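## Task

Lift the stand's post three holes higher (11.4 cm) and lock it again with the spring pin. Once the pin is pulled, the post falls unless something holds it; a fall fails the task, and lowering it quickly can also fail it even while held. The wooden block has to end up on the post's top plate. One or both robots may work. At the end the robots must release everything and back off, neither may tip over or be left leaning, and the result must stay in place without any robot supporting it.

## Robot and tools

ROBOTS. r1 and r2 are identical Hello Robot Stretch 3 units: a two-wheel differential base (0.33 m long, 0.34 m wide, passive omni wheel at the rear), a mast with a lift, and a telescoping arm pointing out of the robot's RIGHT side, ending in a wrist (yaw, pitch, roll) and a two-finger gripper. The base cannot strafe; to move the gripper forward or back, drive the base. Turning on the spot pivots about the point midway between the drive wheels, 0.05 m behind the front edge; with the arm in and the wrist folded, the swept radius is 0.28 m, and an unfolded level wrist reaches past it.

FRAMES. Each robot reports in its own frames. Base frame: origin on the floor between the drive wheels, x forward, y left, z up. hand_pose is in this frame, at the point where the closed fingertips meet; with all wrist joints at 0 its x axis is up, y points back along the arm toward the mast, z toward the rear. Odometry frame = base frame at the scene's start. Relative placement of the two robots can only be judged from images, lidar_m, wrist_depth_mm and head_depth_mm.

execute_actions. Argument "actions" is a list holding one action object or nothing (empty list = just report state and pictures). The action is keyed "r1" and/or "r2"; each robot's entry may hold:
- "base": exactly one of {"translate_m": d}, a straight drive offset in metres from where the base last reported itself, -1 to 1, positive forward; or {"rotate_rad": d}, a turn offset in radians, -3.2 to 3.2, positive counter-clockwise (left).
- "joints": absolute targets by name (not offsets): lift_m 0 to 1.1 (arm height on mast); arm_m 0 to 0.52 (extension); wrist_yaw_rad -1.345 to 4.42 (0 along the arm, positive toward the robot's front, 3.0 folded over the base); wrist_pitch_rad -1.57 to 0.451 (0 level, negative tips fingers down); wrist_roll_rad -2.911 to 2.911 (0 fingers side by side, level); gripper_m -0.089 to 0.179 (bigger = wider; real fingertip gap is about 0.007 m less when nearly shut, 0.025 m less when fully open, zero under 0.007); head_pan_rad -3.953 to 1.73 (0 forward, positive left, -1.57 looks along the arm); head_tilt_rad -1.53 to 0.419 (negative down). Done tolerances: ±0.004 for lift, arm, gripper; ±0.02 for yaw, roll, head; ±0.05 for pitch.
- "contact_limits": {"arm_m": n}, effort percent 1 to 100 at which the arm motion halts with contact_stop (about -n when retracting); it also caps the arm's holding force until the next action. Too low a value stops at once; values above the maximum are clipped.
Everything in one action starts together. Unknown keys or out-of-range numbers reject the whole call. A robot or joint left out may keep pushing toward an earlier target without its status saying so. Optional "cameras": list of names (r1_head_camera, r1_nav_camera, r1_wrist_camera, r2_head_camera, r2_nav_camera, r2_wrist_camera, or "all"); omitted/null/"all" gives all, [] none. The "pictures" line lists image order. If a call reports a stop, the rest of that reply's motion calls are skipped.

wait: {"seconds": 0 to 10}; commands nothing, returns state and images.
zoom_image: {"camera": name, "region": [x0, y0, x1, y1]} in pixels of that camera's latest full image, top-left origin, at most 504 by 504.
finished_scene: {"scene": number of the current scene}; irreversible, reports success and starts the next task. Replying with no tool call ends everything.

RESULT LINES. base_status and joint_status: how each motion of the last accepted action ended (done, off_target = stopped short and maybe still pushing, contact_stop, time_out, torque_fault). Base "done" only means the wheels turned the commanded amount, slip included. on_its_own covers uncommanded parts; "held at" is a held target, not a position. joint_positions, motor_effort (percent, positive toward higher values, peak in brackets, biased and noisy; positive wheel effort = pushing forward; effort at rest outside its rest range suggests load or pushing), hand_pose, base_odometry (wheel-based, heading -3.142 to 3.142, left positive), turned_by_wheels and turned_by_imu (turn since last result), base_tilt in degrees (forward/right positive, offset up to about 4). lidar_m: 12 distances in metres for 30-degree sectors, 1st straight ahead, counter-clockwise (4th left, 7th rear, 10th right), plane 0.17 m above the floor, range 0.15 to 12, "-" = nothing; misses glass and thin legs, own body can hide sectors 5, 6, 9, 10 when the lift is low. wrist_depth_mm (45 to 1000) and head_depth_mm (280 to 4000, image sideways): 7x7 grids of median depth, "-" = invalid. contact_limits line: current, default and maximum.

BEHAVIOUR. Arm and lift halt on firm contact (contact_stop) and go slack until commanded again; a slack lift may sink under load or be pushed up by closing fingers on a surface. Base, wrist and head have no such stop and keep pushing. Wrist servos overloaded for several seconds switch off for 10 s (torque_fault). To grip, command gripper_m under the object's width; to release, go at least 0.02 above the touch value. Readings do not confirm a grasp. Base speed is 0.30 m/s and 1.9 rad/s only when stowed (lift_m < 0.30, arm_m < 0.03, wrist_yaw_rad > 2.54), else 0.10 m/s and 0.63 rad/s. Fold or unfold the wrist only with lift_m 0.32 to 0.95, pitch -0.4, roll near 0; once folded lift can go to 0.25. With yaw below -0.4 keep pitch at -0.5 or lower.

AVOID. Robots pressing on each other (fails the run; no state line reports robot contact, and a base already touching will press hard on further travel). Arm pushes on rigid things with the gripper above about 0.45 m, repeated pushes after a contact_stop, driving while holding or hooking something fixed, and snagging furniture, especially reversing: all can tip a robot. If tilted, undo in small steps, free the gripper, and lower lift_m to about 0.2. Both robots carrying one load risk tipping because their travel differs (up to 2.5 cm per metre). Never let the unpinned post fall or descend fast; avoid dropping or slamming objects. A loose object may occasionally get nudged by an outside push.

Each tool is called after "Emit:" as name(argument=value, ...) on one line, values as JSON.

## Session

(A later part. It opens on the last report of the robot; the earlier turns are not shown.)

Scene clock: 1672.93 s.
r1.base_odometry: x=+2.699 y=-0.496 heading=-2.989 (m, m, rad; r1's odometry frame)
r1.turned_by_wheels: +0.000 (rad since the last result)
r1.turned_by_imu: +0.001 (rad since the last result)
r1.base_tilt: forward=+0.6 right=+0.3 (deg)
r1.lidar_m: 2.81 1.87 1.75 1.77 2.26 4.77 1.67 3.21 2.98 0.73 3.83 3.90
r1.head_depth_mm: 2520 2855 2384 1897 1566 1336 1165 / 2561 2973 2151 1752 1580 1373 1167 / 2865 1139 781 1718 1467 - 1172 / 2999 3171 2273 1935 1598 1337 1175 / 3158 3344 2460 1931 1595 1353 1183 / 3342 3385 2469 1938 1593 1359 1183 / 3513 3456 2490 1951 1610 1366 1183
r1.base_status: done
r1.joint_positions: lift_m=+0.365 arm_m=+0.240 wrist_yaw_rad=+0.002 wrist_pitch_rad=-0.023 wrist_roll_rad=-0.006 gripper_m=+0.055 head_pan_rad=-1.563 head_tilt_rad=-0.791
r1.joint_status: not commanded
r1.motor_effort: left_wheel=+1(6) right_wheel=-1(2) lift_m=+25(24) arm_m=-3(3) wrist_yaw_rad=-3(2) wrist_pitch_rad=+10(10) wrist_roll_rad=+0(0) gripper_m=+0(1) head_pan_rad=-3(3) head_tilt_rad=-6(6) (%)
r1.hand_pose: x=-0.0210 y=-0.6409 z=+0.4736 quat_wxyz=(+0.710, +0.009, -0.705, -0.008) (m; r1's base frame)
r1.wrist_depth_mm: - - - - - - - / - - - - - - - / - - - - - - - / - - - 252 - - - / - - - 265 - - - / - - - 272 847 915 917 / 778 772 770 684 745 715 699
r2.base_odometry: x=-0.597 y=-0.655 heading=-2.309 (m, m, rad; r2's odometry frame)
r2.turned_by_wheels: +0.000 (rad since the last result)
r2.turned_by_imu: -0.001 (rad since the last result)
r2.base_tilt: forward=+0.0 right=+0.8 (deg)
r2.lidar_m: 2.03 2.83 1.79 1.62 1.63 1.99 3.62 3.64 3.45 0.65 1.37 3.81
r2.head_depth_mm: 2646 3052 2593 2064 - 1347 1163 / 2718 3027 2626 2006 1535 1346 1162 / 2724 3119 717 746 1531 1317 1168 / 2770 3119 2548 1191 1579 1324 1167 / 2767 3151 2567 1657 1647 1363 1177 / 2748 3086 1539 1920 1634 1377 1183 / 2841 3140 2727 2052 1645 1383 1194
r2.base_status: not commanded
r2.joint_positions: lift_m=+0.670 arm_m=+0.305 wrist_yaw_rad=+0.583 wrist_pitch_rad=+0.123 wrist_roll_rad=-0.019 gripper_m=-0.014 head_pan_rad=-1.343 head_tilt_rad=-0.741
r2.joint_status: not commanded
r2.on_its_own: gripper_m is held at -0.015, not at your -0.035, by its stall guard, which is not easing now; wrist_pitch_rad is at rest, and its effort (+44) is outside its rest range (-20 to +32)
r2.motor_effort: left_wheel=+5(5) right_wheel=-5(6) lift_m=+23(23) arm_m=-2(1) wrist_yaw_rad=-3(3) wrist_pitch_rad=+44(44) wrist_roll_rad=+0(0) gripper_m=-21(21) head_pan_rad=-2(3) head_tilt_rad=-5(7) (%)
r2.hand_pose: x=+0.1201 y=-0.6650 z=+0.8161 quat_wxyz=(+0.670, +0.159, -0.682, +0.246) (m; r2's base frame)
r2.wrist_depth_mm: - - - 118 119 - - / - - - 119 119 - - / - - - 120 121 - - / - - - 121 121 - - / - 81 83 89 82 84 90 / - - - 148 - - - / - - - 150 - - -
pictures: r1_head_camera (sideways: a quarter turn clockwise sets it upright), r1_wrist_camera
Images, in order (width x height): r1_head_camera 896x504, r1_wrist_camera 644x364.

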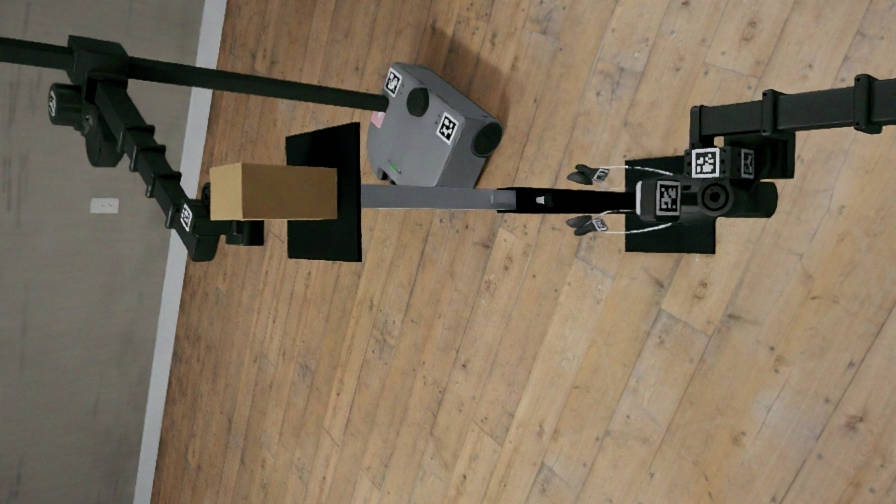

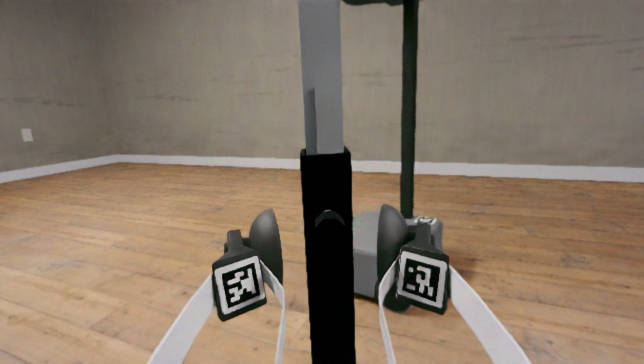

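Emit:
execute_actions(actions=[{"r1": {"joints": {"arm_m": 0.313, "gripper_m": 0.04}}}], cameras=[])

Emit:
execute_actions(actions=[{"r1": {"joints": {"gripper_m": -0.02}}}], cameras=["r1_wrist_camera", "r1_head_camera", "r2_head_camera"])

Emit:
zoom_image(camera="r1_wrist_camera", region=[220, 170, 440, 330])

Emit:
zoom_image(camera="r1_head_camera", region=[480, 150, 620, 255])

Emit:
zoom_image(camera="r2_head_camera", region=[490, 180, 650, 300])

Scene clock: 1689.73 s.
r1.base_odometry: x=+2.699 y=-0.496 heading=-2.989 (m, m, rad; r1's odometry frame)
r1.turned_by_wheels: +0.000 (rad since the last result)
r1.turned_by_imu: +0.000 (rad since the last result)
r1.base_tilt: forward=+0.6 right=+0.3 (deg)
r1.lidar_m: 2.81 1.87 1.75 1.78 2.26 4.76 1.66 3.20 2.98 0.73 3.84 3.90
r1.head_depth_mm: 2524 2888 2395 1896 1567 1342 1159 / 2557 2967 2165 1755 1574 1354 1169 / 2830 1138 780 1726 1539 1291 1171 / 2977 3152 2273 1920 1585 1341 1173 / 3154 3358 2461 1939 1597 1361 1176 / 3323 3409 2460 1950 1604 1365 1182 / 3465 3454 2477 1961 1609 1369 1189
r1.base_status: not commanded
r1.joint_positions: lift_m=+0.365 arm_m=+0.313 wrist_yaw_rad=+0.002 wrist_pitch_rad=-0.023 wrist_roll_rad=-0.006 gripper_m=+0.040 head_pan_rad=-1.563 head_tilt_rad=-0.791
r1.joint_status: all done
r1.motor_effort: left_wheel=+1(2) right_wheel=-1(1) lift_m=+25(24) arm_m=+4(4) wrist_yaw_rad=-3(3) wrist_pitch_rad=+10(10) wrist_roll_rad=+0(0) gripper_m=-1(59) head_pan_rad=-3(3) head_tilt_rad=-5(5) (%)
r1.hand_pose: x=-0.0210 y=-0.7133 z=+0.4736 quat_wxyz=(+0.710, +0.009, -0.705, -0.008) (m; r1's base frame)
r1.wrist_depth_mm: - - - 166 - - - / - - - 172 - - - / - - - 179 - - - / - - - 177 - - - / - - - 182 - - - / - - - 186 - 924 895 / 781 779 753 199 752 722 709
r2.base_odometry: x=-0.597 y=-0.655 heading=-2.309 (m, m, rad; r2's odometry frame)
r2.turned_by_wheels: +0.000 (rad since the last result)
r2.turned_by_imu: -0.001 (rad since the last result)
r2.base_tilt: forward=+0.0 right=+0.9 (deg)
r2.lidar_m: 2.02 2.83 1.80 1.62 1.63 2.00 3.62 3.66 3.46 0.65 1.36 3.80
r2.head_depth_mm: 2703 2980 2647 2045 - 1355 1165 / 2682 3001 2648 2012 1520 1355 1168 / 2745 3083 713 748 1527 1315 1175 / 2782 3129 2566 1132 1588 1314 1174 / 2766 3120 2566 1657 1632 1362 1172 / 2706 3096 1526 1907 1648 1374 1183 / 2790 3159 2733 2062 1649 1378 1184
r2.base_status: not commanded
r2.joint_positions: lift_m=+0.670 arm_m=+0.305 wrist_yaw_rad=+0.583 wrist_pitch_rad=+0.123 wrist_roll_rad=-0.019 gripper_m=-0.014 head_pan_rad=-1.343 head_tilt_rad=-0.741
r2.joint_status: not commanded
r2.on_its_own: gripper_m is held at -0.015, not at your -0.035, by its stall guard, which is not easing now; wrist_pitch_rad is at rest, and its effort (+44) is outside its rest range (-20 to +32)
r2.motor_effort: left_wheel=+5(5) right_wheel=-6(6) lift_m=+23(22) arm_m=-2(2) wrist_yaw_rad=-3(3) wrist_pitch_rad=+44(45) wrist_roll_rad=+0(0) gripper_m=-21(21) head_pan_rad=-3(2) head_tilt_rad=-6(6) (%)
r2.hand_pose: x=+0.1201 y=-0.6650 z=+0.8161 quat_wxyz=(+0.670, +0.159, -0.682, +0.246) (m; r2's base frame)
r2.wrist_depth_mm: - - - 118 119 - - / - - - 119 120 - - / - - - 120 120 - - / - - - 121 121 - - / - 81 83 88 82 84 90 / - - - 149 - - - / - - - 150 - - -
pictures: none
No camera images: the call's "cameras" was empty. Leave "cameras" out to get every camera's image.

Scene clock: 1691.07 s.
r1.base_odometry: x=+2.699 y=-0.496 heading=-2.989 (m, m, rad; r1's odometry frame)
r1.turned_by_wheels: +0.000 (rad since the last result)
r1.turned_by_imu: +0.000 (rad since the last result)
r1.base_tilt: forward=+0.7 right=+0.3 (deg)
r1.lidar_m: 2.82 1.86 1.75 1.78 2.26 4.78 1.67 3.20 2.98 0.73 3.83 3.90
r1.head_depth_mm: 2525 2872 2396 1890 1566 1340 1162 / 2560 2979 2156 1744 1577 1355 1174 / 2815 1143 780 1723 1542 1292 1171 / 3014 3186 2270 1917 1595 1342 1174 / 3147 3343 2468 1938 1593 1350 1180 / 3278 3415 2480 1945 1604 1361 1183 / 3463 3463 2496 1950 1611 1370 1184
r1.base_status: not commanded
r1.joint_positions: lift_m=+0.365 arm_m=+0.313 wrist_yaw_rad=-0.003 wrist_pitch_rad=-0.017 wrist_roll_rad=-0.008 gripper_m=-0.019 head_pan_rad=-1.563 head_tilt_rad=-0.791
r1.joint_status: all done
r1.motor_effort: left_wheel=+1(2) right_wheel=+1(2) lift_m=+24(25) arm_m=+1(4) wrist_yaw_rad=+3(4) wrist_pitch_rad=+7(10) wrist_roll_rad=+1(2) gripper_m=-15(90) head_pan_rad=-3(3) head_tilt_rad=-6(5) (%)
r1.hand_pose: x=-0.0222 y=-0.7137 z=+0.4752 quat_wxyz=(+0.710, +0.005, -0.704, -0.007) (m; r1's base frame)
r1.wrist_depth_mm: - - - 167 - - - / - - - 171 - - - / - - - 178 - - - / - - - 178 - - - / - - - 182 - - - / - - - 153 862 934 915 / 798 773 774 200 740 744 735
r2.base_odometry: x=-0.597 y=-0.655 heading=-2.309 (m, m, rad; r2's odometry frame)
r2.turned_by_wheels: +0.000 (rad since the last result)
r2.turned_by_imu: +0.000 (rad since the last result)
r2.base_tilt: forward=+0.0 right=+0.8 (deg)
r2.lidar_m: 2.03 2.82 1.80 1.62 1.63 1.99 3.63 3.64 3.46 0.65 1.37 3.82
r2.head_depth_mm: 2669 3039 2621 2068 - 1354 1170 / 2681 3051 2641 2004 1528 1360 1171 / 2763 3094 714 747 1534 1316 1170 / 2754 3109 2540 1136 1589 1319 1174 / 2811 3163 2574 1655 1629 1362 1178 / 2763 3090 1537 1918 1645 1377 1177 / 2804 3225 2700 2060 1646 1380 1183
r2.base_status: not commanded
r2.joint_positions: lift_m=+0.670 arm_m=+0.305 wrist_yaw_rad=+0.583 wrist_pitch_rad=+0.123 wrist_roll_rad=-0.019 gripper_m=-0.014 head_pan_rad=-1.343 head_tilt_rad=-0.741
r2.joint_status: not commanded
r2.on_its_own: gripper_m is held at -0.015, not at your -0.035, by its stall guard, which is not easing now; wrist_pitch_rad is at rest, and its effort (+45) is outside its rest range (-20 to +32)
r2.motor_effort: left_wheel=+5(5) right_wheel=-6(6) lift_m=+23(22) arm_m=-2(1) wrist_yaw_rad=-3(3) wrist_pitch_rad=+45(45) wrist_roll_rad=+0(0) gripper_m=-21(21) head_pan_rad=-3(3) head_tilt_rad=-6(6) (%)
r2.hand_pose: x=+0.1201 y=-0.6650 z=+0.8161 quat_wxyz=(+0.670, +0.159, -0.682, +0.246) (m; r2's base frame)
r2.wrist_depth_mm: - - - 118 119 - - / - - - 120 119 - - / - - - 120 121 - - / - - - 121 122 - - / - 81 83 88 82 84 89 / - - - 149 - - - / - - - 149 - - -
pictures: r1_head_camera (sideways: a quarter turn clockwise sets it upright), r1_wrist_camera, r2_head_camera (sideways: a quarter turn clockwise sets it upright)
Images, in order (width x height): r1_head_camera 896x504, r1_wrist_camera 644x364, r2_head_camera 896x504.

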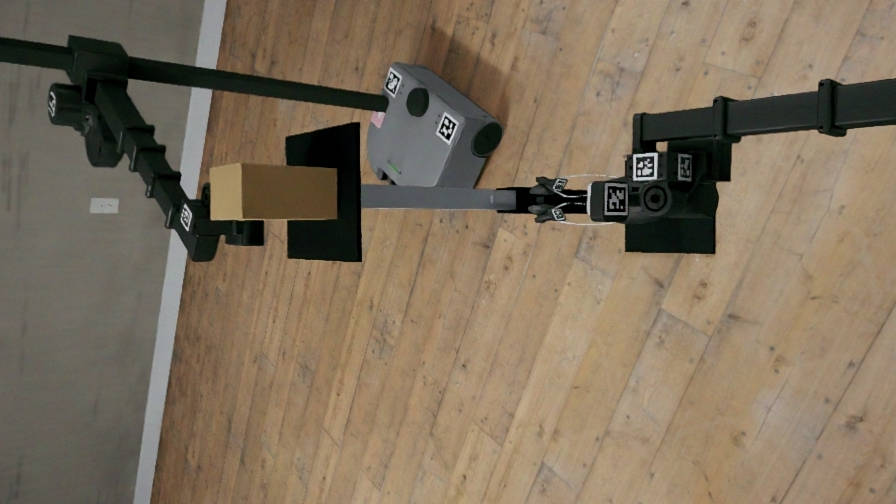

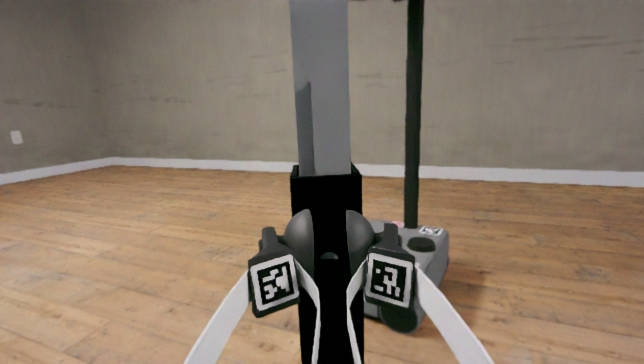

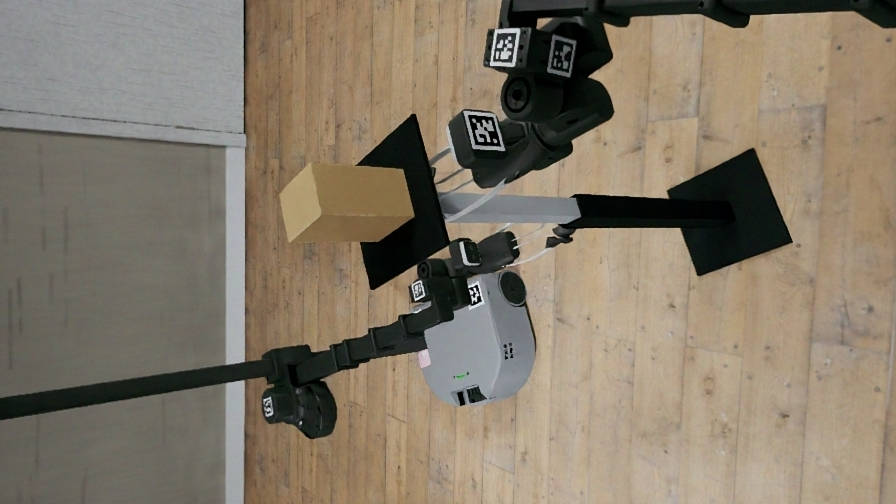

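Region (220, 170, 440, 330) of r1_wrist_camera's 644x364 image, scaled by 2.291; it fills the top 367 rows of this view, and the rest is white.

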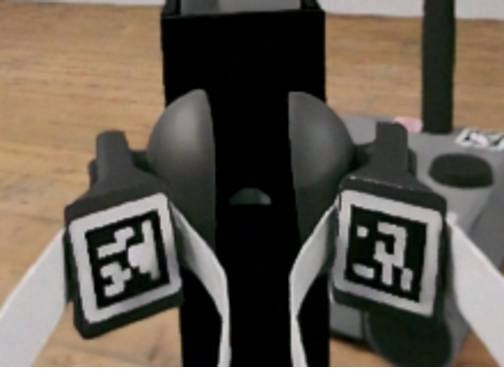

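Region (480, 150, 620, 255) of r1_head_camera's 896x504 image, scaled by 3.600, with more detail than that image has; it fills the top 378 rows of this view, and the rest is white.

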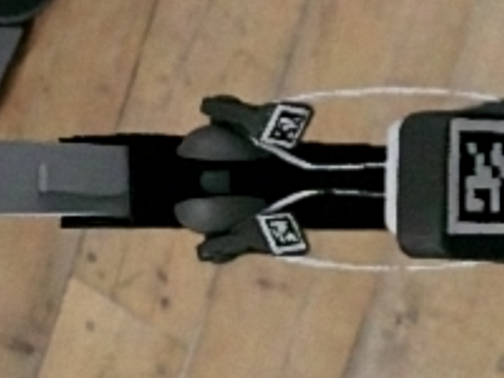

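Region (490, 180, 650, 300) of r2_head_camera's 896x504 image, scaled by 3.150, with more detail than that image has; it fills the top 378 rows of this view, and the rest is white.

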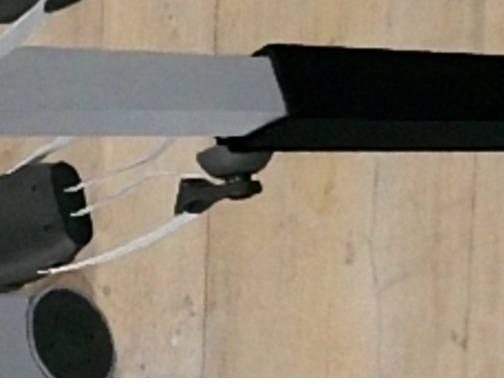

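Emit:
execute_actions(actions=[])

Scene clock: 1717.57 s.
r1.base_odometry: x=+2.699 y=-0.496 heading=-2.989 (m, m, rad; r1's odometry frame)
r1.turned_by_wheels: +0.000 (rad since the last result)
r1.turned_by_imu: +0.000 (rad since the last result)
r1.base_tilt: forward=+0.6 right=+0.3 (deg)
r1.lidar_m: 2.81 1.87 1.76 1.78 2.25 4.79 1.66 3.22 2.98 0.73 3.83 3.89
r1.head_depth_mm: 2524 2849 2381 1892 1571 1335 1163 / 2578 2986 2161 1740 1567 1352 1177 / 2844 1142 777 1722 1544 1288 1172 / 2980 3196 2293 1927 1591 1336 1175 / 3156 3381 2449 1936 1601 1354 1178 / 3318 3418 2463 1935 1604 1368 1181 / 3507 3437 2484 1947 1605 1368 1191
r1.base_status: not commanded
r1.joint_positions: lift_m=+0.365 arm_m=+0.313 wrist_yaw_rad=-0.003 wrist_pitch_rad=-0.017 wrist_roll_rad=-0.008 gripper_m=-0.019 head_pan_rad=-1.563 head_tilt_rad=-0.791
r1.joint_status: all done
r1.motor_effort: left_wheel=+1(2) right_wheel=+1(2) lift_m=+24(25) arm_m=+1(4) wrist_yaw_rad=+4(4) wrist_pitch_rad=+7(10) wrist_roll_rad=+1(2) gripper_m=-15(90) head_pan_rad=-3(3) head_tilt_rad=-5(5) (%)
r1.hand_pose: x=-0.0222 y=-0.7137 z=+0.4752 quat_wxyz=(+0.710, +0.005, -0.704, -0.007) (m; r1's base frame)
r1.wrist_depth_mm: - - - 167 - - - / - - - 171 - - - / - - - 179 - - - / - - - 178 - - - / - - - 183 - - - / - - - 152 896 930 923 / 800 799 765 198 758 721 725
r2.base_odometry: x=-0.597 y=-0.655 heading=-2.309 (m, m, rad; r2's odometry frame)
r2.turned_by_wheels: +0.000 (rad since the last result)
r2.turned_by_imu: -0.001 (rad since the last result)
r2.base_tilt: forward=+0.0 right=+0.8 (deg)
r2.lidar_m: 2.03 2.83 1.79 1.62 1.63 1.99 3.62 3.63 3.44 0.65 1.36 3.82
r2.head_depth_mm: 2717 3034 2572 2061 - 1359 1170 / 2714 3019 2614 1981 1530 1353 1164 / 2726 3075 713 746 1540 1327 1171 / 2709 3119 2555 1133 1581 1322 1180 / 2777 3115 2574 1665 1629 1370 1171 / 2751 3106 1533 1916 1638 1370 1181 / 2863 3190 2711 2042 1658 1380 1188
r2.base_status: not commanded
r2.joint_positions: lift_m=+0.670 arm_m=+0.305 wrist_yaw_rad=+0.583 wrist_pitch_rad=+0.123 wrist_roll_rad=-0.019 gripper_m=-0.014 head_pan_rad=-1.343 head_tilt_rad=-0.741
r2.joint_status: not commanded
r2.on_its_own: gripper_m is held at -0.015, not at your -0.035, by its stall guard, which is not easing now; wrist_pitch_rad is at rest, and its effort (+44) is outside its rest range (-20 to +32)
r2.motor_effort: left_wheel=+5(5) right_wheel=-6(6) lift_m=+22(22) arm_m=-2(1) wrist_yaw_rad=-3(3) wrist_pitch_rad=+44(45) wrist_roll_rad=+0(0) gripper_m=-21(21) head_pan_rad=-2(3) head_tilt_rad=-6(6) (%)
r2.hand_pose: x=+0.1201 y=-0.6650 z=+0.8161 quat_wxyz=(+0.670, +0.159, -0.682, +0.246) (m; r2's base frame)
r2.wrist_depth_mm: - - - 118 118 - - / - - - 119 120 - - / - - - 120 120 - - / - - - 121 121 - - / - 81 83 88 82 84 89 / - - - 148 - - - / - - - 151 - - -
pictures: r1_head_camera (sideways: a quarter turn clockwise sets it upright), r1_nav_camera (sideways: a quarter turn counterclockwise sets it upright), r1_wrist_camera, r2_head_camera (sideways: a quarter turn clockwise sets it upright), r2_nav_camera (sideways: a quarter turn counterclockwise sets it upright), r2_wrist_camera
Images, in order (width x height): r1_head_camera 896x504, r1_nav_camera 672x504, r1_wrist_camera 644x364, r2_head_camera 896x504, r2_nav_camera 672x504, r2_wrist_camera 644x364.

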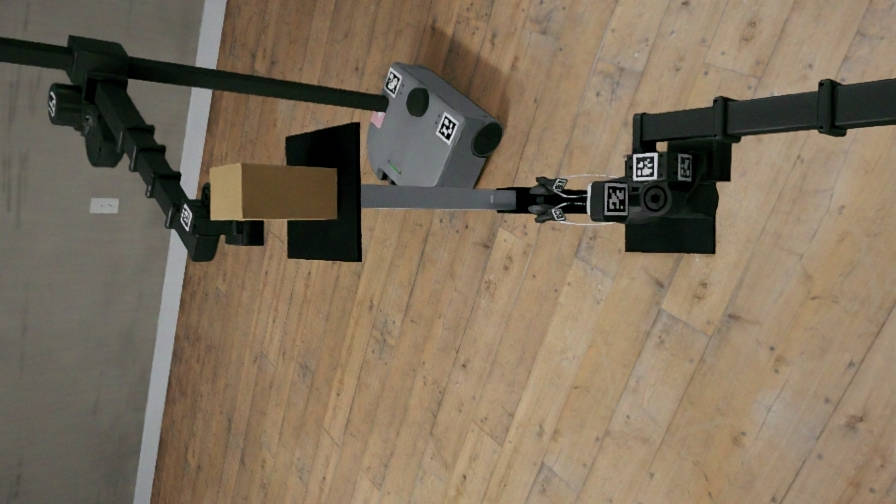

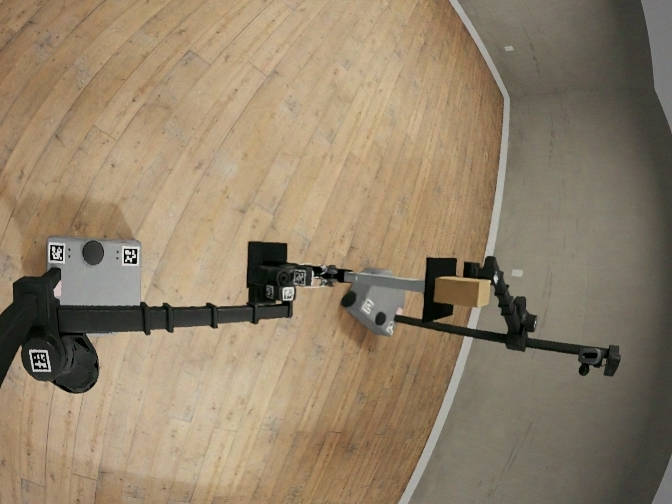

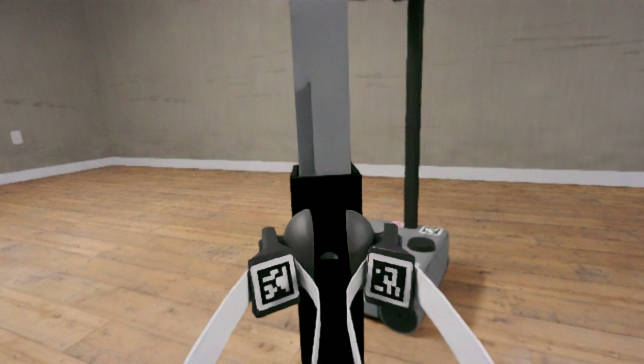

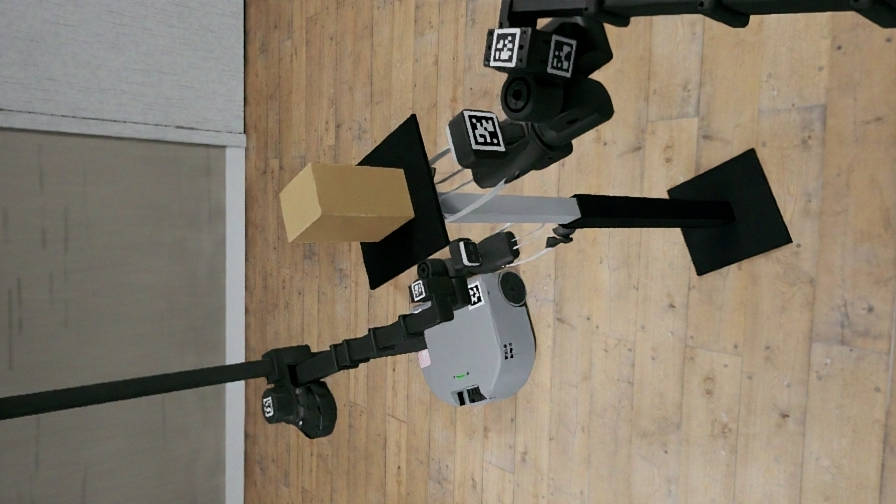

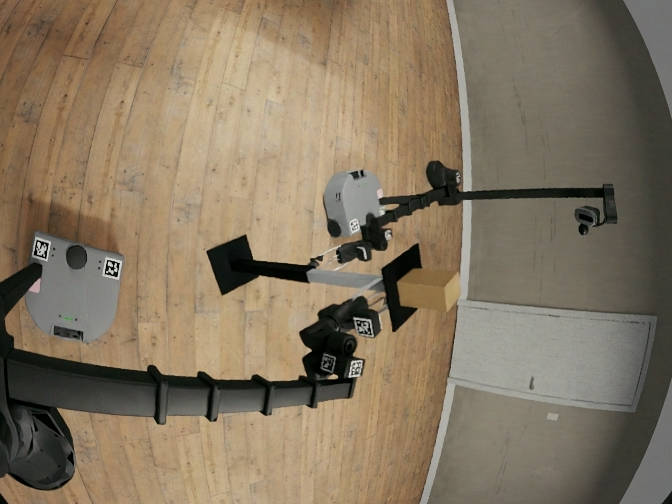

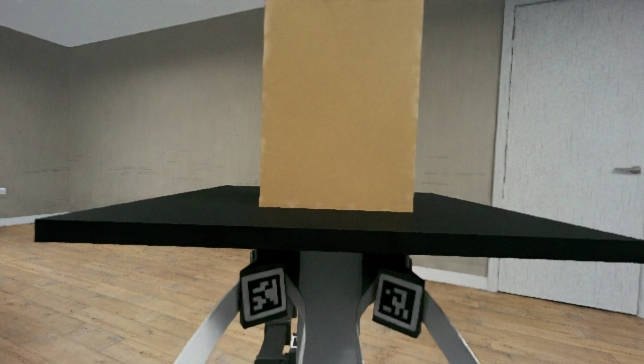

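Emit:
execute_actions(actions=[{"r1": {"joints": {"gripper_m": -0.089}}}], cameras=["r1_wrist_camera"])

Emit:
execute_actions(actions=[{"r1": {"joints": {"arm_m": 0.298}, "contact_limits": {"arm_m": 40}}}], cameras=["r1_wrist_camera"])

Emit:
execute_actions(actions=[{"r2": {"joints": {"lift_m": 0.684}}}], cameras=["r1_wrist_camera"])

Scene clock: 1724.47 s.
r1.base_odometry: x=+2.699 y=-0.496 heading=-2.989 (m, m, rad; r1's odometry frame)
r1.turned_by_wheels: +0.000 (rad since the last result)
r1.turned_by_imu: +0.000 (rad since the last result)
r1.base_tilt: forward=+0.7 right=+0.2 (deg)
r1.lidar_m: 2.80 1.86 1.75 1.78 2.25 4.78 1.67 3.22 2.98 0.73 3.84 3.90
r1.head_depth_mm: 2529 2877 2391 1894 1559 1337 1164 / 2564 2984 2162 1752 1577 1354 1175 / 2836 1142 777 1718 1563 1288 1170 / 2996 3172 2275 1925 1589 1343 1177 / 3153 3381 2467 1938 1595 1358 1181 / 3347 3422 2487 1944 1603 1360 1182 / 3437 3464 2488 1950 1605 1369 1186
r1.base_status: not commanded
r1.joint_positions: lift_m=+0.365 arm_m=+0.313 wrist_yaw_rad=-0.003 wrist_pitch_rad=-0.007 wrist_roll_rad=-0.008 gripper_m=-0.087 head_pan_rad=-1.563 head_tilt_rad=-0.791
r1.joint_status: all done
r1.motor_effort: left_wheel=+0(0) right_wheel=+1(0) lift_m=+24(24) arm_m=-1(1) wrist_yaw_rad=+4(3) wrist_pitch_rad=+3(7) wrist_roll_rad=+1(1) gripper_m=-37(100) head_pan_rad=-3(3) head_tilt_rad=-5(6) (%)
r1.hand_pose: x=-0.0222 y=-0.7141 z=+0.4776 quat_wxyz=(+0.710, +0.002, -0.704, -0.004) (m; r1's base frame)
r1.wrist_depth_mm: - - - 168 - - - / - - - 172 - - - / - - - 179 - - - / - - - 177 - - - / - - - 181 - - - / - - - 153 886 909 963 / 818 783 767 197 723 761 734
r2.base_odometry: x=-0.597 y=-0.655 heading=-2.309 (m, m, rad; r2's odometry frame)
r2.turned_by_wheels: +0.000 (rad since the last result)
r2.turned_by_imu: -0.001 (rad since the last result)
r2.base_tilt: forward=+0.1 right=+0.8 (deg)
r2.lidar_m: 2.03 2.82 1.79 1.62 1.63 1.99 3.62 3.64 3.45 0.65 1.37 3.82
r2.head_depth_mm: 2685 3047 2614 2043 - 1352 1165 / 2676 3114 2648 1999 1516 1346 1164 / 2703 3105 714 747 1542 1324 1165 / 2756 3126 2555 1136 1540 1328 1172 / 2742 3129 2558 1652 1631 1370 1177 / 2765 3111 1540 1923 1631 1363 1183 / 2797 3201 2713 2022 1656 1376 1179
r2.base_status: not commanded
r2.joint_positions: lift_m=+0.670 arm_m=+0.305 wrist_yaw_rad=+0.583 wrist_pitch_rad=+0.123 wrist_roll_rad=-0.019 gripper_m=-0.014 head_pan_rad=-1.343 head_tilt_rad=-0.741
r2.joint_status: not commanded
r2.on_its_own: gripper_m is held at -0.015, not at your -0.035, by its stall guard, which is not easing now; wrist_pitch_rad is at rest, and its effort (+45) is outside its rest range (-20 to +32)
r2.motor_effort: left_wheel=+5(5) right_wheel=-6(6) lift_m=+23(22) arm_m=-2(2) wrist_yaw_rad=-3(3) wrist_pitch_rad=+45(44) wrist_roll_rad=+0(0) gripper_m=-21(21) head_pan_rad=-2(3) head_tilt_rad=-6(6) (%)
r2.hand_pose: x=+0.1201 y=-0.6650 z=+0.8161 quat_wxyz=(+0.670, +0.159, -0.682, +0.246) (m; r2's base frame)
r2.wrist_depth_mm: - - - 118 119 - - / - - - 119 120 - - / - - - 120 121 - - / - - - 120 122 - - / - 81 83 89 82 84 89 / - - - 148 - - - / - - - 150 - - -
pictures: r1_wrist_camera
Images, in order (width x height): r1_wrist_camera 644x364.

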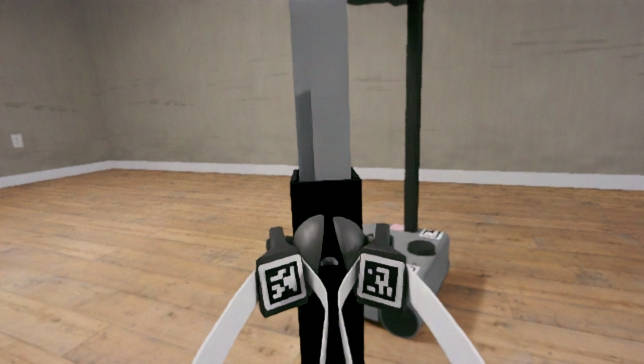

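Scene clock: 1725.73 s.
r1.base_odometry: x=+2.699 y=-0.496 heading=-2.989 (m, m, rad; r1's odometry frame)
r1.turned_by_wheels: +0.000 (rad since the last result)
r1.turned_by_imu: +0.000 (rad since the last result)
r1.base_tilt: forward=+0.6 right=+0.2 (deg)
r1.lidar_m: 2.81 1.87 1.75 1.78 2.26 4.79 1.67 3.21 2.98 0.73 3.83 3.89
r1.head_depth_mm: 2534 2854 2396 1883 1567 1335 1163 / 2557 2962 2162 1747 1577 1351 1188 / 2849 1143 779 1722 1540 - 1171 / 2995 3162 2265 1919 1592 1339 1176 / 3159 3352 2461 1935 1596 1359 1182 / 3284 3407 2471 1942 1608 1358 1182 / 3495 3432 2479 1961 1611 1365 1184
r1.base_status: not commanded
r1.joint_positions: lift_m=+0.365 arm_m=+0.298 wrist_yaw_rad=-0.003 wrist_pitch_rad=+0.025 wrist_roll_rad=-0.008 gripper_m=-0.084 head_pan_rad=-1.563 head_tilt_rad=-0.792
r1.joint_status: all done
r1.motor_effort: left_wheel=+1(2) right_wheel=-1(2) lift_m=+20(24) arm_m=-3(8) wrist_yaw_rad=+3(5) wrist_pitch_rad=-12(32) wrist_roll_rad=+1(1) gripper_m=-31(37) head_pan_rad=-3(3) head_tilt_rad=-5(5) (%)
r1.contact_limits: arm_m 40 (drawing in: default 26, maximum 43; extending or still: default 36, maximum 59)
r1.hand_pose: x=-0.0222 y=-0.7000 z=+0.4861 quat_wxyz=(+0.710, -0.010, -0.704, +0.008) (m; r1's base frame)
r1.wrist_depth_mm: - - - 184 - - - / - - - - - - - / - - - 195 - - - / - - - 199 - - - / - - - - - - - / - - - - 871 - - / 856 826 840 210 745 806 755
r2.base_odometry: x=-0.597 y=-0.655 heading=-2.309 (m, m, rad; r2's odometry frame)
r2.turned_by_wheels: +0.000 (rad since the last result)
r2.turned_by_imu: +0.000 (rad since the last result)
r2.base_tilt: forward=+0.0 right=+0.8 (deg)
r2.lidar_m: 2.03 2.84 1.80 1.62 1.63 2.00 3.61 3.65 3.45 0.65 1.37 3.82
r2.head_depth_mm: 2678 3039 2615 2070 - 1346 1156 / 2694 3030 2640 1998 1527 1356 1171 / 2739 3125 714 747 1542 1320 1165 / 2738 3098 2566 1132 1555 1327 1175 / 2761 3162 2587 1659 1625 1370 1174 / 2682 3090 1547 1906 1646 1371 1171 / 2791 3218 2677 2043 1643 1371 1185
r2.base_status: not commanded
r2.joint_positions: lift_m=+0.670 arm_m=+0.305 wrist_yaw_rad=+0.583 wrist_pitch_rad=+0.123 wrist_roll_rad=-0.019 gripper_m=-0.014 head_pan_rad=-1.343 head_tilt_rad=-0.741
r2.joint_status: not commanded
r2.on_its_own: gripper_m is held at -0.015, not at your -0.035, by its stall guard, which is not easing now; wrist_pitch_rad is at rest, and its effort (+44) is outside its rest range (-20 to +32)
r2.motor_effort: left_wheel=+5(5) right_wheel=-6(6) lift_m=+22(22) arm_m=-1(2) wrist_yaw_rad=-3(3) wrist_pitch_rad=+44(44) wrist_roll_rad=+0(0) gripper_m=-21(20) head_pan_rad=-3(3) head_tilt_rad=-6(6) (%)
r2.hand_pose: x=+0.1201 y=-0.6650 z=+0.8161 quat_wxyz=(+0.670, +0.159, -0.682, +0.246) (m; r2's base frame)
r2.wrist_depth_mm: - - - 119 119 - - / - - - 119 120 - - / - - - 120 120 - - / - - - 121 121 - - / - 81 83 88 82 84 90 / - - - 149 - - - / - - - 150 - - -
pictures: r1_wrist_camera
Images, in order (width x height): r1_wrist_camera 644x364.

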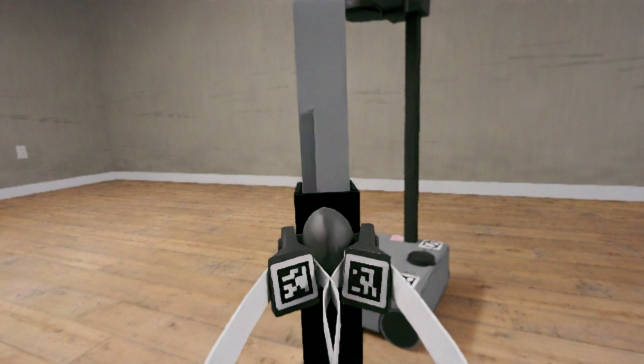

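Scene clock: 1726.53 s.
r1.base_odometry: x=+2.699 y=-0.496 heading=-2.989 (m, m, rad; r1's odometry frame)
r1.turned_by_wheels: +0.000 (rad since the last result)
r1.turned_by_imu: +0.000 (rad since the last result)
r1.base_tilt: forward=+0.6 right=+0.3 (deg)
r1.lidar_m: 2.80 1.86 1.75 1.78 2.26 4.77 1.67 3.21 2.98 0.73 3.82 3.86
r1.head_depth_mm: 2523 2847 2383 1884 1571 1333 1158 / 1327 2957 2159 1750 1573 1356 1187 / 2818 1121 782 1729 1551 - 1172 / 2988 3166 2263 1926 1585 1344 1172 / 3141 3356 2468 1934 1598 1357 1176 / 3330 3407 2477 1948 1612 1360 1182 / 3473 3440 2487 1957 1609 1366 1185
r1.base_status: not commanded
r1.joint_positions: lift_m=+0.365 arm_m=+0.298 wrist_yaw_rad=-0.003 wrist_pitch_rad=+0.025 wrist_roll_rad=-0.008 gripper_m=-0.081 head_pan_rad=-1.563 head_tilt_rad=-0.792
r1.joint_status: not commanded
r1.on_its_own: gripper_m is held at -0.082, not at your -0.089, by its stall guard, which is still easing
r1.motor_effort: left_wheel=+2(1) right_wheel=-1(1) lift_m=+20(20) arm_m=-3(3) wrist_yaw_rad=+3(3) wrist_pitch_rad=-11(12) wrist_roll_rad=+1(1) gripper_m=-30(31) head_pan_rad=-3(3) head_tilt_rad=-4(5) (%)
r1.hand_pose: x=-0.0222 y=-0.7000 z=+0.4861 quat_wxyz=(+0.710, -0.010, -0.704, +0.008) (m; r1's base frame)
r1.wrist_depth_mm: - - - 184 - - - / - - - - - - - / - - - 196 - - - / - - - 197 - - - / - - - - - - - / - - - - 852 - - / 827 843 833 209 787 770 757
r2.base_odometry: x=-0.597 y=-0.655 heading=-2.309 (m, m, rad; r2's odometry frame)
r2.turned_by_wheels: +0.000 (rad since the last result)
r2.turned_by_imu: +0.000 (rad since the last result)
r2.base_tilt: forward=+0.0 right=+0.8 (deg)
r2.lidar_m: 2.03 2.82 1.79 1.62 1.63 1.99 3.62 3.64 3.44 0.65 1.37 3.80
r2.head_depth_mm: 2705 3039 2597 2058 - 1355 1163 / 2672 3076 2630 2028 1529 1355 1165 / 2738 3081 710 744 1538 1316 1164 / 2718 3092 2555 1134 1551 1320 1168 / 2777 3113 2576 1662 1623 1365 1177 / 2741 3085 1539 1905 1637 1371 1176 / 2810 3199 2682 2050 1635 1377 1184
r2.base_status: not commanded
r2.joint_positions: lift_m=+0.683 arm_m=+0.305 wrist_yaw_rad=+0.583 wrist_pitch_rad=+0.079 wrist_roll_rad=-0.019 gripper_m=-0.014 head_pan_rad=-1.343 head_tilt_rad=-0.741
r2.joint_status: all done
r2.on_its_own: gripper_m is held at -0.015, not at your -0.035, by its stall guard, which is not easing now; wrist_pitch_rad is at rest, and its effort (+60) is outside its rest range (-20 to +32)
r2.motor_effort: left_wheel=+5(5) right_wheel=-5(6) lift_m=+36(36) arm_m=-2(2) wrist_yaw_rad=-3(4) wrist_pitch_rad=+60(60) wrist_roll_rad=+0(0) gripper_m=-21(21) head_pan_rad=-3(2) head_tilt_rad=-5(6) (%)
r2.hand_pose: x=+0.1202 y=-0.6651 z=+0.8181 quat_wxyz=(+0.676, +0.174, -0.678, +0.231) (m; r2's base frame)
r2.wrist_depth_mm: - - - 114 114 - - / - - - 115 116 - - / - - - 117 118 - - / - - 232 119 120 - - / - 84 88 91 95 100 - / - - - 149 - - - / - - - 153 - - -
pictures: r1_wrist_camera
Images, in order (width x height): r1_wrist_camera 644x364.

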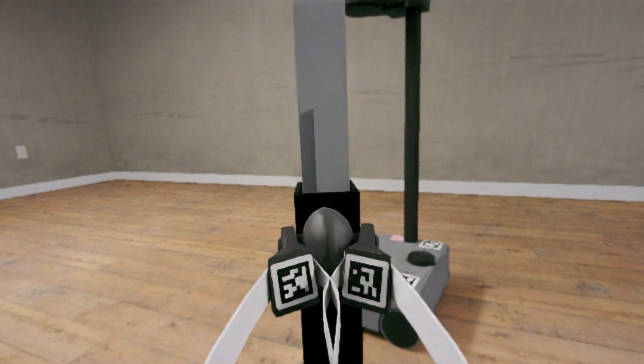

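Emit:
execute_actions(actions=[{"r2": {"joints": {"lift_m": 0.670}}, "r1": {"joints": {"gripper_m": 0.06}}}], cameras=["r1_wrist_camera"])

Scene clock: 1731.70 s.
r1.base_odometry: x=+2.699 y=-0.496 heading=-2.989 (m, m, rad; r1's odometry frame)
r1.turned_by_wheels: +0.000 (rad since the last result)
r1.turned_by_imu: +0.000 (rad since the last result)
r1.base_tilt: forward=+0.6 right=+0.3 (deg)
r1.lidar_m: 2.81 1.87 1.76 1.77 2.26 4.79 1.67 3.20 2.98 0.73 3.82 3.89
r1.head_depth_mm: 2525 2853 2391 1889 1563 1330 1164 / 2579 2959 2156 1747 1576 1355 1186 / 2855 1143 780 1732 1504 - 1172 / 3010 3147 2268 1924 1589 1342 1176 / 3171 3380 2459 1934 1593 1360 1181 / 3321 3391 2472 1937 1602 1359 1181 / 3499 3423 2486 1946 1604 1365 1186
r1.base_status: not commanded
r1.joint_positions: lift_m=+0.365 arm_m=+0.298 wrist_yaw_rad=+0.003 wrist_pitch_rad=-0.019 wrist_roll_rad=-0.008 gripper_m=+0.060 head_pan_rad=-1.563 head_tilt_rad=-0.792
r1.joint_status: all done
r1.motor_effort: left_wheel=+1(2) right_wheel=-1(3) lift_m=+20(20) arm_m=-2(4) wrist_yaw_rad=-5(8) wrist_pitch_rad=+8(12) wrist_roll_rad=+1(1) gripper_m=+0(81) head_pan_rad=-4(3) head_tilt_rad=-4(5) (%)
r1.hand_pose: x=-0.0207 y=-0.6989 z=+0.4749 quat_wxyz=(+0.710, +0.008, -0.704, -0.006) (m; r1's base frame)
r1.wrist_depth_mm: - - - 180 - - - / - - - 187 - - - / - - - 193 - - - / - - - 193 - - - / - - - 198 - - - / - - - 207 779 950 914 / 817 794 772 216 749 720 718
r2.base_odometry: x=-0.597 y=-0.655 heading=-2.309 (m, m, rad; r2's odometry frame)
r2.turned_by_wheels: +0.000 (rad since the last result)
r2.turned_by_imu: -0.001 (rad since the last result)
r2.base_tilt: forward=+0.0 right=+0.8 (deg)
r2.lidar_m: 2.03 2.83 1.79 1.62 1.63 1.99 3.62 3.64 3.46 0.65 1.37 3.85
r2.head_depth_mm: 2663 3025 2595 2076 - 1352 1164 / 2710 3052 2628 2019 1533 1351 1175 / 2692 3080 714 746 1530 1316 1170 / 2733 3113 2537 1134 1579 1324 1168 / 2757 3104 2547 1666 1648 1368 1173 / 2751 3075 1538 1916 1647 1372 1174 / 2790 3174 2700 2050 1645 1378 1179
r2.base_status: not commanded
r2.joint_positions: lift_m=+0.670 arm_m=+0.305 wrist_yaw_rad=+0.583 wrist_pitch_rad=+0.123 wrist_roll_rad=-0.019 gripper_m=-0.014 head_pan_rad=-1.343 head_tilt_rad=-0.741
r2.joint_status: all done
r2.on_its_own: gripper_m is held at -0.015, not at your -0.035, by its stall guard, which is not easing now; wrist_pitch_rad is at rest, and its effort (+45) is outside its rest range (-20 to +32)
r2.motor_effort: left_wheel=+5(5) right_wheel=-5(5) lift_m=+23(35) arm_m=-1(1) wrist_yaw_rad=-4(3) wrist_pitch_rad=+45(60) wrist_roll_rad=+0(0) gripper_m=-21(21) head_pan_rad=-2(3) head_tilt_rad=-7(6) (%)
r2.hand_pose: x=+0.1202 y=-0.6650 z=+0.8161 quat_wxyz=(+0.670, +0.159, -0.682, +0.246) (m; r2's base frame)
r2.wrist_depth_mm: - - - 118 119 - - / - - - 119 120 - - / - - - 120 121 - - / - - - 121 121 - - / - 81 84 88 82 84 89 / - - - 149 - - - / - - - 150 - - -
pictures: r1_wrist_camera
Images, in order (width x height): r1_wrist_camera 644x364.

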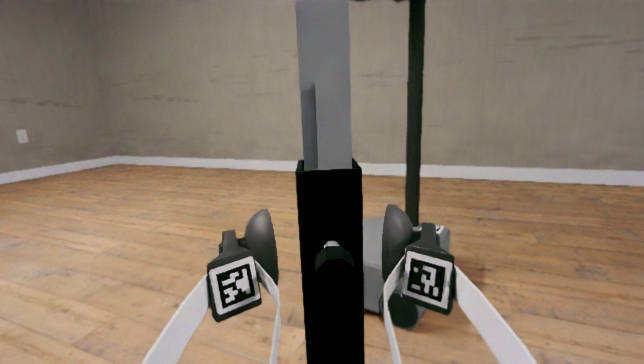

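Emit:
execute_actions(actions=[{"r1": {"joints": {"arm_m": 0.2, "gripper_m": 0.10, "lift_m": 0.348}}}], cameras=["r1_head_camera", "r1_wrist_camera"])

Scene clock: 1853.67 s.
r1.base_odometry: x=+2.699 y=-0.496 heading=-2.989 (m, m, rad; r1's odometry frame)
r1.turned_by_wheels: +0.000 (rad since the last result)
r1.turned_by_imu: +0.000 (rad since the last result)
r1.base_tilt: forward=+0.6 right=+0.2 (deg)
r1.lidar_m: 2.81 1.87 1.75 1.77 2.26 4.79 1.67 3.21 2.99 0.73 3.86 3.89
r1.head_depth_mm: 2529 2859 2398 1882 1569 1333 1163 / 2559 2940 2152 1748 1574 1349 1157 / 2829 1141 780 1711 1485 1360 1131 / 2991 3153 2261 1926 1592 1351 1174 / 3162 3359 2463 1937 1588 1353 1178 / 3304 3407 2472 1946 1606 1358 1181 / 3493 3420 2490 1962 1613 1371 1187
r1.base_status: not commanded
r1.joint_positions: lift_m=+0.348 arm_m=+0.200 wrist_yaw_rad=+0.002 wrist_pitch_rad=-0.020 wrist_roll_rad=-0.008 gripper_m=+0.100 head_pan_rad=-1.563 head_tilt_rad=-0.792
r1.joint_status: all done
r1.motor_effort: left_wheel=+1(1) right_wheel=-1(1) lift_m=+18(13) arm_m=-3(3) wrist_yaw_rad=-3(4) wrist_pitch_rad=+8(8) wrist_roll_rad=+1(1) gripper_m=+0(79) head_pan_rad=-3(3) head_tilt_rad=-4(5) (%)
r1.hand_pose: x=-0.0209 y=-0.6010 z=+0.4578 quat_wxyz=(+0.710, +0.008, -0.704, -0.006) (m; r1's base frame)
r1.wrist_depth_mm: - - - - - - - / - - - - - - - / - - - - - - - / - - - - - - - / - - - 305 883 - - / - - 934 874 874 937 891 / 775 749 748 675 726 675 715
r2.base_odometry: x=-0.597 y=-0.655 heading=-2.309 (m, m, rad; r2's odometry frame)
r2.turned_by_wheels: +0.000 (rad since the last result)
r2.turned_by_imu: -0.001 (rad since the last result)
r2.base_tilt: forward=+0.0 right=+0.8 (deg)
r2.lidar_m: 2.02 2.83 1.80 1.62 1.63 2.00 3.62 3.64 3.44 0.65 1.37 3.83
r2.head_depth_mm: 2692 3061 2614 2062 - 1357 1166 / 2708 3049 2633 1984 1533 1359 1165 / 2732 3060 713 747 1535 1323 1172 / 2773 3120 2570 1231 1587 1311 1175 / 2774 3100 2597 1663 1627 1362 1170 / 2807 3118 1542 1918 1634 1361 1180 / 2837 3182 2716 2046 1652 1373 1182
r2.base_status: not commanded
r2.joint_positions: lift_m=+0.670 arm_m=+0.305 wrist_yaw_rad=+0.583 wrist_pitch_rad=+0.123 wrist_roll_rad=-0.019 gripper_m=-0.014 head_pan_rad=-1.343 head_tilt_rad=-0.741
r2.joint_status: not commanded
r2.on_its_own: gripper_m is held at -0.015, not at your -0.035, by its stall guard, which is not easing now; wrist_pitch_rad is at rest, and its effort (+44) is outside its rest range (-20 to +32)
r2.motor_effort: left_wheel=+5(5) right_wheel=-5(5) lift_m=+22(23) arm_m=-2(2) wrist_yaw_rad=-3(3) wrist_pitch_rad=+44(45) wrist_roll_rad=+0(0) gripper_m=-20(21) head_pan_rad=-2(2) head_tilt_rad=-6(6) (%)
r2.hand_pose: x=+0.1202 y=-0.6650 z=+0.8161 quat_wxyz=(+0.670, +0.159, -0.682, +0.246) (m; r2's base frame)
r2.wrist_depth_mm: - - - 118 119 - - / - - - 119 120 - - / - - - 120 121 - - / - - - 121 122 - - / - 81 83 88 82 84 89 / - - - 148 - - - / - - - 150 - - -
pictures: r1_head_camera (sideways: a quarter turn clockwise sets it upright), r1_wrist_camera
Images, in order (width x height): r1_head_camera 896x504, r1_wrist_camera 644x364.

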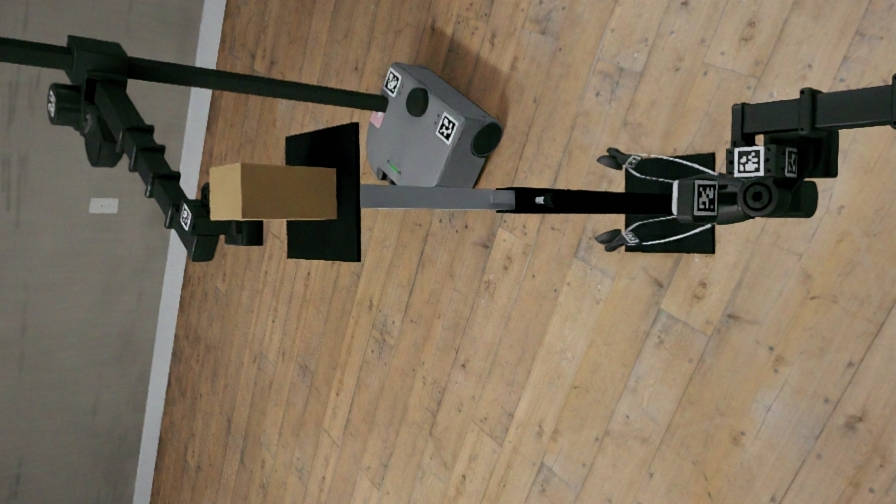

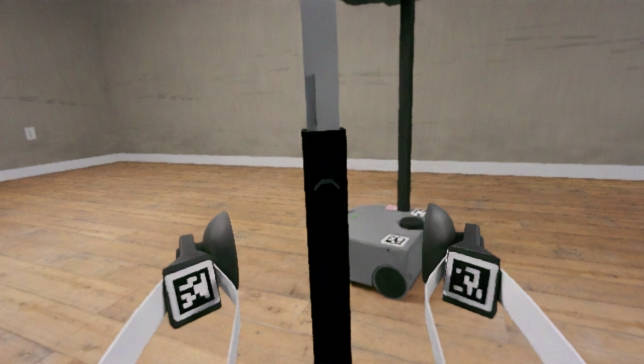

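Emit:
zoom_image(camera="r1_head_camera", region=[560, 120, 800, 280])

Region (560, 120, 800, 280) of r1_head_camera's 896x504 image, scaled by 2.100, with more detail than that image has.

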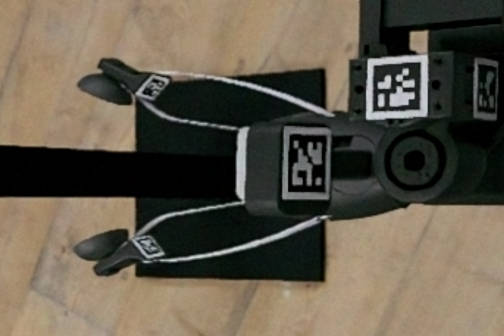

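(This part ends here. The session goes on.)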